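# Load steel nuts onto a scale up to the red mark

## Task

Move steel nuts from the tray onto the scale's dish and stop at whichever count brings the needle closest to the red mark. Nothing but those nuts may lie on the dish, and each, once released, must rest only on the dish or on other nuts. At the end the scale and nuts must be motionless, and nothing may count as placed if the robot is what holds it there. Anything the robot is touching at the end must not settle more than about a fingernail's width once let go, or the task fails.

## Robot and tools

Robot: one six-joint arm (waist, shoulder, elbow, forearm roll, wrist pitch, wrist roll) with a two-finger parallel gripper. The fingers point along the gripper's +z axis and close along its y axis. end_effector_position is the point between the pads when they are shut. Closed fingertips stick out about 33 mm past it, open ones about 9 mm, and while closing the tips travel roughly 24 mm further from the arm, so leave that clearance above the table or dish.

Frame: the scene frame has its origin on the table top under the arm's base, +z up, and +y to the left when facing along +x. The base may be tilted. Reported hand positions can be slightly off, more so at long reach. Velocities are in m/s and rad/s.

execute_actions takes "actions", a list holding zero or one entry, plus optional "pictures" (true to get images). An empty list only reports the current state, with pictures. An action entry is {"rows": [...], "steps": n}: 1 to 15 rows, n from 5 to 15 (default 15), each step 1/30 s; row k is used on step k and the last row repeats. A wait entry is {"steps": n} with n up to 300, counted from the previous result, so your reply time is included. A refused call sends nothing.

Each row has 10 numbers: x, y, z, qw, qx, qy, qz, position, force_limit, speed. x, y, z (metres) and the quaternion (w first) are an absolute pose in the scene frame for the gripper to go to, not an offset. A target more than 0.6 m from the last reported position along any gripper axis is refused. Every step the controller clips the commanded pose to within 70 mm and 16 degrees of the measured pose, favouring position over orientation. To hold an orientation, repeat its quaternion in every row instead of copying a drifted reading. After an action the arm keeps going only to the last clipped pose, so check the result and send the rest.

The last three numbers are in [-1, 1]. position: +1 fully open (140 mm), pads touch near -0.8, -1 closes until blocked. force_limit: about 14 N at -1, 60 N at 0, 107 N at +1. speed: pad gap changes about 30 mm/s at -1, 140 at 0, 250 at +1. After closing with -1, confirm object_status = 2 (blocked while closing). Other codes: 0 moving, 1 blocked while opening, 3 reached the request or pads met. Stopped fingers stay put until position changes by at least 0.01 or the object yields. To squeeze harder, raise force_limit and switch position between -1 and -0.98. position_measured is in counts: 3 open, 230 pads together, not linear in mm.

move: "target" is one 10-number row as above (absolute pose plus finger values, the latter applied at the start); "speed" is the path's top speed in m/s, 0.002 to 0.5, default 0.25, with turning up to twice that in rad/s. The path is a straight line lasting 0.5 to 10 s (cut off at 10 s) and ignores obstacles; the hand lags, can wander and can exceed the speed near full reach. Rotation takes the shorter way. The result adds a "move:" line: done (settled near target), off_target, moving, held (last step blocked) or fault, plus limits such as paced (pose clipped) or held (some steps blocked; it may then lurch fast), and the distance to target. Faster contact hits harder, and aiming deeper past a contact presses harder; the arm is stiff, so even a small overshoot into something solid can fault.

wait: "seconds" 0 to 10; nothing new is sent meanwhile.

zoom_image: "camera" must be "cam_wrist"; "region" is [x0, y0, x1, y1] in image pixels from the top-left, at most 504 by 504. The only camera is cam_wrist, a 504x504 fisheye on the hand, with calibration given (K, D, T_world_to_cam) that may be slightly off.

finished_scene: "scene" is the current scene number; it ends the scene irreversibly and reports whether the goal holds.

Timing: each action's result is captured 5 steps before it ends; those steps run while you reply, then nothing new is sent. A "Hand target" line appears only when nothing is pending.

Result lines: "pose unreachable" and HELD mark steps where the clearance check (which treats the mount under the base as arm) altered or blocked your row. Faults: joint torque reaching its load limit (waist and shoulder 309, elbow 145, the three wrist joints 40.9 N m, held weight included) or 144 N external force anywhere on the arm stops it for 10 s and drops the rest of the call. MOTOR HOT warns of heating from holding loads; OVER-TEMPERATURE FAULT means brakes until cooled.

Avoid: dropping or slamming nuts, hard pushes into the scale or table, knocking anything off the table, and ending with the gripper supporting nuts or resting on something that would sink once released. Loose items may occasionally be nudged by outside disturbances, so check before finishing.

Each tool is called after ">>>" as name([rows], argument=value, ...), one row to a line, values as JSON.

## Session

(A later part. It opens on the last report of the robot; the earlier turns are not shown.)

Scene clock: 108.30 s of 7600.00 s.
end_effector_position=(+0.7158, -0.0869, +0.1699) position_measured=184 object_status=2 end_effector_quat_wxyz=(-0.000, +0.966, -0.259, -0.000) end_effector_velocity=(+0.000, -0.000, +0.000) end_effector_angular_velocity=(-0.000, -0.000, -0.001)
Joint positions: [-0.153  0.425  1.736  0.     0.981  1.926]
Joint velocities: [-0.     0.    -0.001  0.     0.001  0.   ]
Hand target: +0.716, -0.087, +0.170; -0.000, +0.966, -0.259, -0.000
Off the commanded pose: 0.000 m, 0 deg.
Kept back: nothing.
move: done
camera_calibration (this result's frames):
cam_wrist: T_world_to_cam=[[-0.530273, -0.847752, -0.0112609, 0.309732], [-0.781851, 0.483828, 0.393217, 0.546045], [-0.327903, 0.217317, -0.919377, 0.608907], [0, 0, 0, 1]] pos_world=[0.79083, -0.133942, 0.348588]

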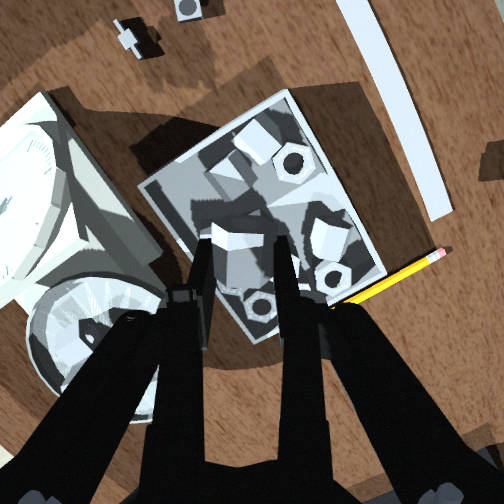

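>>> move(target=[0.625,0.078,0.17,0,1,0,0,-1,-0.3,-0.8], speed=0.15)

>>> move(target=[0.625,0.078,0.118,0,1,0,0,-1,-0.3,-0.8], speed=0.04)

Scene clock: 110.67 s of 7600.00 s.
end_effector_position=(+0.6247, +0.0779, +0.1699) position_measured=184 object_status=2 end_effector_quat_wxyz=(-0.000, +1.000, -0.000, -0.000) end_effector_velocity=(-0.001, +0.001, -0.001) end_effector_angular_velocity=(+0.000, +0.001, +0.002)
Joint positions: [0.084 0.301 1.92  0.001 0.92  1.64 ]
Joint velocities: [ 0.002  0.     0.001  0.    -0.001 -0.001]
Hand target: +0.625, +0.078, +0.170; -0.000, +1.000, -0.000, -0.000
Off the commanded pose: 0.000 m, 0 deg.
Kept back: nothing.
move: done
camera_calibration (this result's frames):
cam_wrist: T_world_to_cam=[[-0.0354142, -0.999303, -0.0117773, 0.103866], [-0.918979, 0.0279322, 0.393316, 0.51621], [-0.392713, 0.0247521, -0.919328, 0.598649], [0, 0, 0, 1]] pos_world=[0.713161, 0.0745574, 0.348544]

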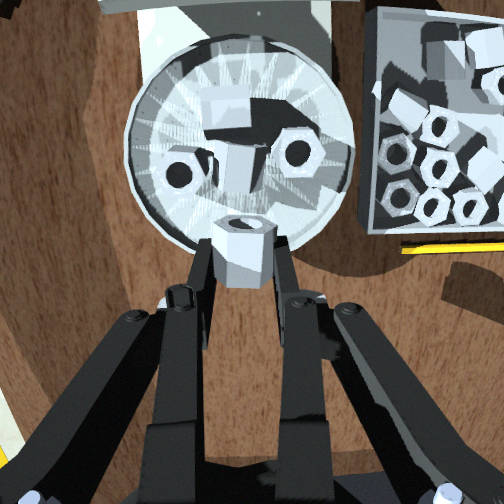

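Scene clock: 112.27 s of 7600.00 s.
end_effector_position=(+0.6251, +0.0780, +0.1181) position_measured=184 object_status=2 end_effector_quat_wxyz=(+0.000, +1.000, -0.000, +0.000) end_effector_velocity=(-0.001, -0.000, -0.000) end_effector_angular_velocity=(-0.000, +0.002, +0.000)
Joint positions: [ 0.085  0.359  1.956 -0.     0.827  1.64 ]
Joint velocities: [-0.     0.     0.    -0.     0.001 -0.   ]
Hand target: +0.625, +0.078, +0.118; +0.000, +1.000, -0.000, +0.000
Off the commanded pose: 0.000 m, 0 deg.
Kept back: nothing.
move: done
camera_calibration (this result's frames):
cam_wrist: T_world_to_cam=[[-0.0352572, -0.999317, -0.0110891, 0.103197], [-0.919052, 0.0280629, 0.393136, 0.536986], [-0.392556, 0.0240523, -0.919414, 0.551143], [0, 0, 0, 1]] pos_world=[0.713511, 0.0748013, 0.296764]

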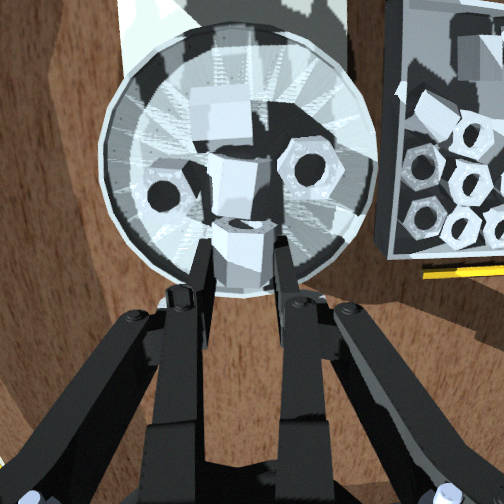

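>>> move(target=[0.625,0.078,0.109,0,1,0,0,-1,-0.3,-0.8], speed=0.015)

>>> move(target=[0.625,0.078,0.109,0,1,0,0,-0.3,-0.3,-0.8], speed=0.015)

>>> move(target=[0.64,0.078,0.2,0,1,0,0,-0.3,-0.3,-0.8], speed=0.1)

>>> move(target=[0.72,0.078,0.3,0,1,0,0,1,-0.3,0], speed=0.15)

>>> wait(seconds=2)

Scene clock: 113.33 s of 7600.00 s.
end_effector_position=(+0.6250, +0.0780, +0.1091) position_measured=184 object_status=2 end_effector_quat_wxyz=(+0.000, +1.000, -0.000, +0.000) end_effector_velocity=(+0.000, +0.000, +0.001) end_effector_angular_velocity=(+0.001, -0.001, +0.000)
Joint positions: [ 0.085  0.369  1.962 -0.     0.81   1.64 ]
Joint velocities: [-0.    -0.001  0.     0.001 -0.001 -0.001]
Hand target: +0.625, +0.078, +0.109; +0.000, +1.000, -0.000, +0.000
Off the commanded pose: 0.000 m, 0 deg.
Kept back: nothing.
move: done
camera_calibration (this result's frames):
cam_wrist: T_world_to_cam=[[-0.0352204, -0.999318, -0.0110857, 0.103069], [-0.919049, 0.0280301, 0.393145, 0.540478], [-0.392566, 0.024035, -0.91941, 0.542843], [0, 0, 0, 1]] pos_world=[0.713458, 0.074802, 0.287751]

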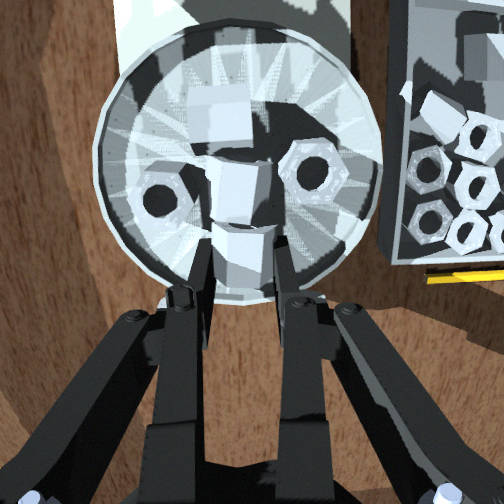

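Scene clock: 114.03 s of 7600.00 s.
end_effector_position=(+0.6250, +0.0780, +0.1090) position_measured=167 object_status=3 end_effector_quat_wxyz=(+0.000, +1.000, +0.000, +0.000) end_effector_velocity=(+0.001, -0.001, -0.001) end_effector_angular_velocity=(-0.001, -0.001, -0.000)
Joint positions: [ 0.085  0.369  1.962 -0.     0.81   1.64 ]
Joint velocities: [-0.     0.002 -0.001 -0.001 -0.002  0.001]
Hand target: +0.625, +0.078, +0.109; +0.000, +1.000, -0.000, +0.000
Off the commanded pose: 0.000 m, 0 deg.
Kept back: nothing.
move: done
camera_calibration (this result's frames):
cam_wrist: T_world_to_cam=[[-0.035134, -0.999321, -0.011086, 0.103013], [-0.919052, 0.0279505, 0.393143, 0.540494], [-0.392566, 0.0240013, -0.91941, 0.542794], [0, 0, 0, 1]] pos_world=[0.713444, 0.0748087, 0.287701]

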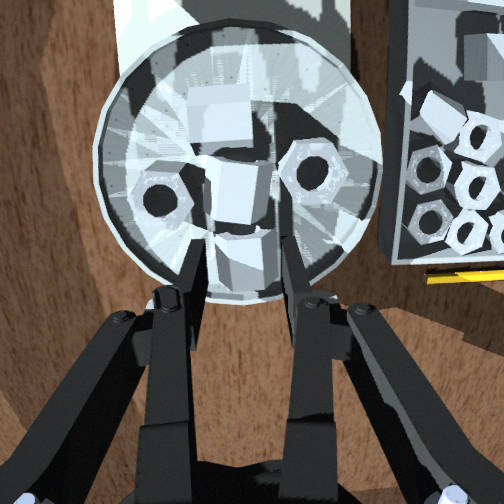

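Scene clock: 115.30 s of 7600.00 s.
end_effector_position=(+0.6399, +0.0781, +0.1999) position_measured=167 object_status=3 end_effector_quat_wxyz=(-0.000, +1.000, +0.000, -0.000) end_effector_velocity=(+0.000, -0.000, +0.001) end_effector_angular_velocity=(-0.001, -0.000, +0.000)
Joint positions: [0.083 0.292 1.867 0.    0.983 1.638]
Joint velocities: [-0.    -0.001 -0.001 -0.001  0.002  0.   ]
Hand target: +0.640, +0.078, +0.200; -0.000, +1.000, +0.000, -0.000
Off the commanded pose: 0.000 m, 0 deg.
Kept back: nothing.
move: done
camera_calibration (this result's frames):
cam_wrist: T_world_to_cam=[[-0.0350788, -0.999321, -0.0112628, 0.104618], [-0.919038, 0.0278292, 0.393186, 0.518395], [-0.392606, 0.0241434, -0.91939, 0.632234], [0, 0, 0, 1]] pos_world=[0.728313, 0.074856, 0.378622]

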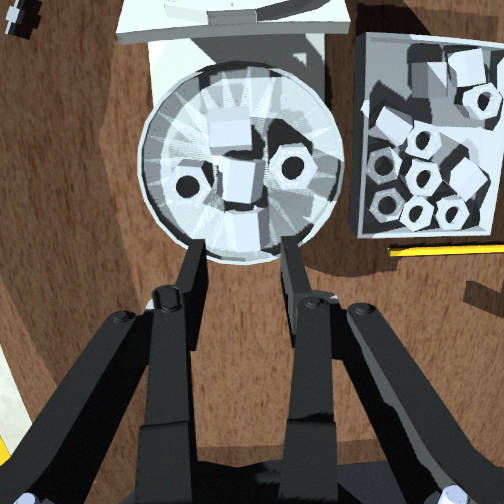

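Scene clock: 116.57 s of 7600.00 s.
end_effector_position=(+0.7198, +0.0782, +0.3001) position_measured=3 object_status=3 end_effector_quat_wxyz=(-0.000, +1.000, +0.000, -0.000) end_effector_velocity=(+0.002, -0.000, -0.000) end_effector_angular_velocity=(-0.001, -0.002, +0.001)
Joint positions: [0.076 0.332 1.609 0.    1.2   1.631]
Joint velocities: [ 0.     0.002 -0.002 -0.001 -0.002 -0.001]
Hand target: +0.720, +0.078, +0.300; -0.000, +1.000, +0.000, +0.000
Off the commanded pose: 0.000 m, 0 deg.
Kept back: nothing.
move: done
camera_calibration (this result's frames):
cam_wrist: T_world_to_cam=[[-0.0350204, -0.999323, -0.0112698, 0.108629], [-0.919049, 0.0277733, 0.393165, 0.552543], [-0.392585, 0.0241262, -0.919399, 0.755677], [0, 0, 0, 1]] pos_world=[0.808286, 0.0749779, 0.478752]

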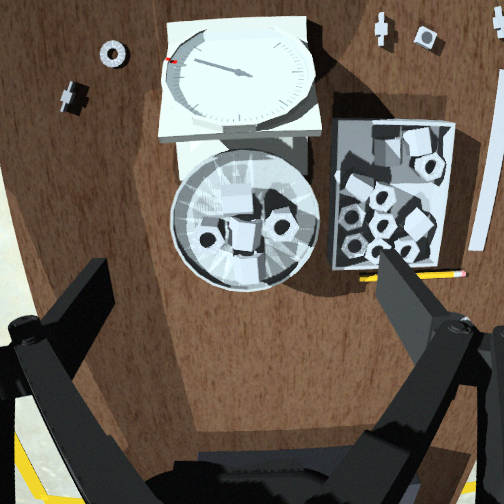

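Scene clock: 118.57 s of 7600.00 s.
end_effector_position=(+0.7199, +0.0782, +0.3001) position_measured=3 object_status=3 end_effector_quat_wxyz=(-0.000, +1.000, +0.000, +0.000) end_effector_velocity=(+0.001, -0.000, +0.001) end_effector_angular_velocity=(+0.001, -0.003, -0.001)
Joint positions: [ 0.076  0.332  1.609 -0.     1.201  1.631]
Joint velocities: [-0.    -0.001  0.     0.    -0.002  0.001]
Hand target: +0.720, +0.078, +0.300; -0.000, +1.000, +0.000, +0.000
Off the commanded pose: 0.000 m, 0 deg.
Kept back: nothing.
Steps of this call (steps 1 to 60: nothing new was sent). Readings (end_effector_position | what the end effector reports):
1: (+0.7199, +0.0782, +0.3001) | position_measured=3 object_status=3
2: (+0.7199, +0.0782, +0.3001) | position_measured=3 object_status=3
4: (+0.7199, +0.0782, +0.3001) | position_measured=3 object_status=3
8: (+0.7199, +0.0782, +0.3001) | position_measured=3 object_status=3
60: the state above
camera_calibration (this result's frames):
cam_wrist: T_world_to_cam=[[-0.035002, -0.999324, -0.0112136, 0.10858], [-0.919054, 0.0277789, 0.393151, 0.552572], [-0.392574, 0.024067, -0.919405, 0.755735], [0, 0, 0, 1]] pos_world=[0.808326, 0.0749685, 0.478801]

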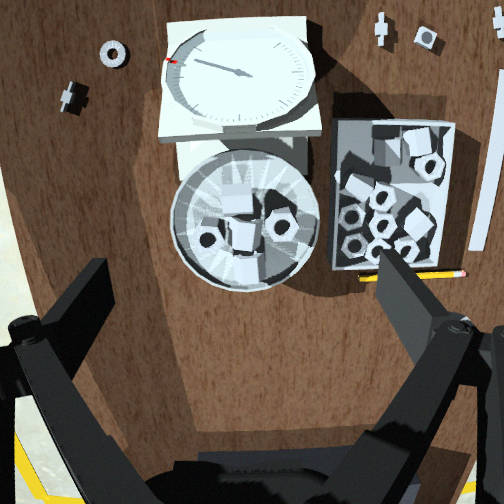

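>>> finished_scene(scene=1)

The scene is finished: the task was done.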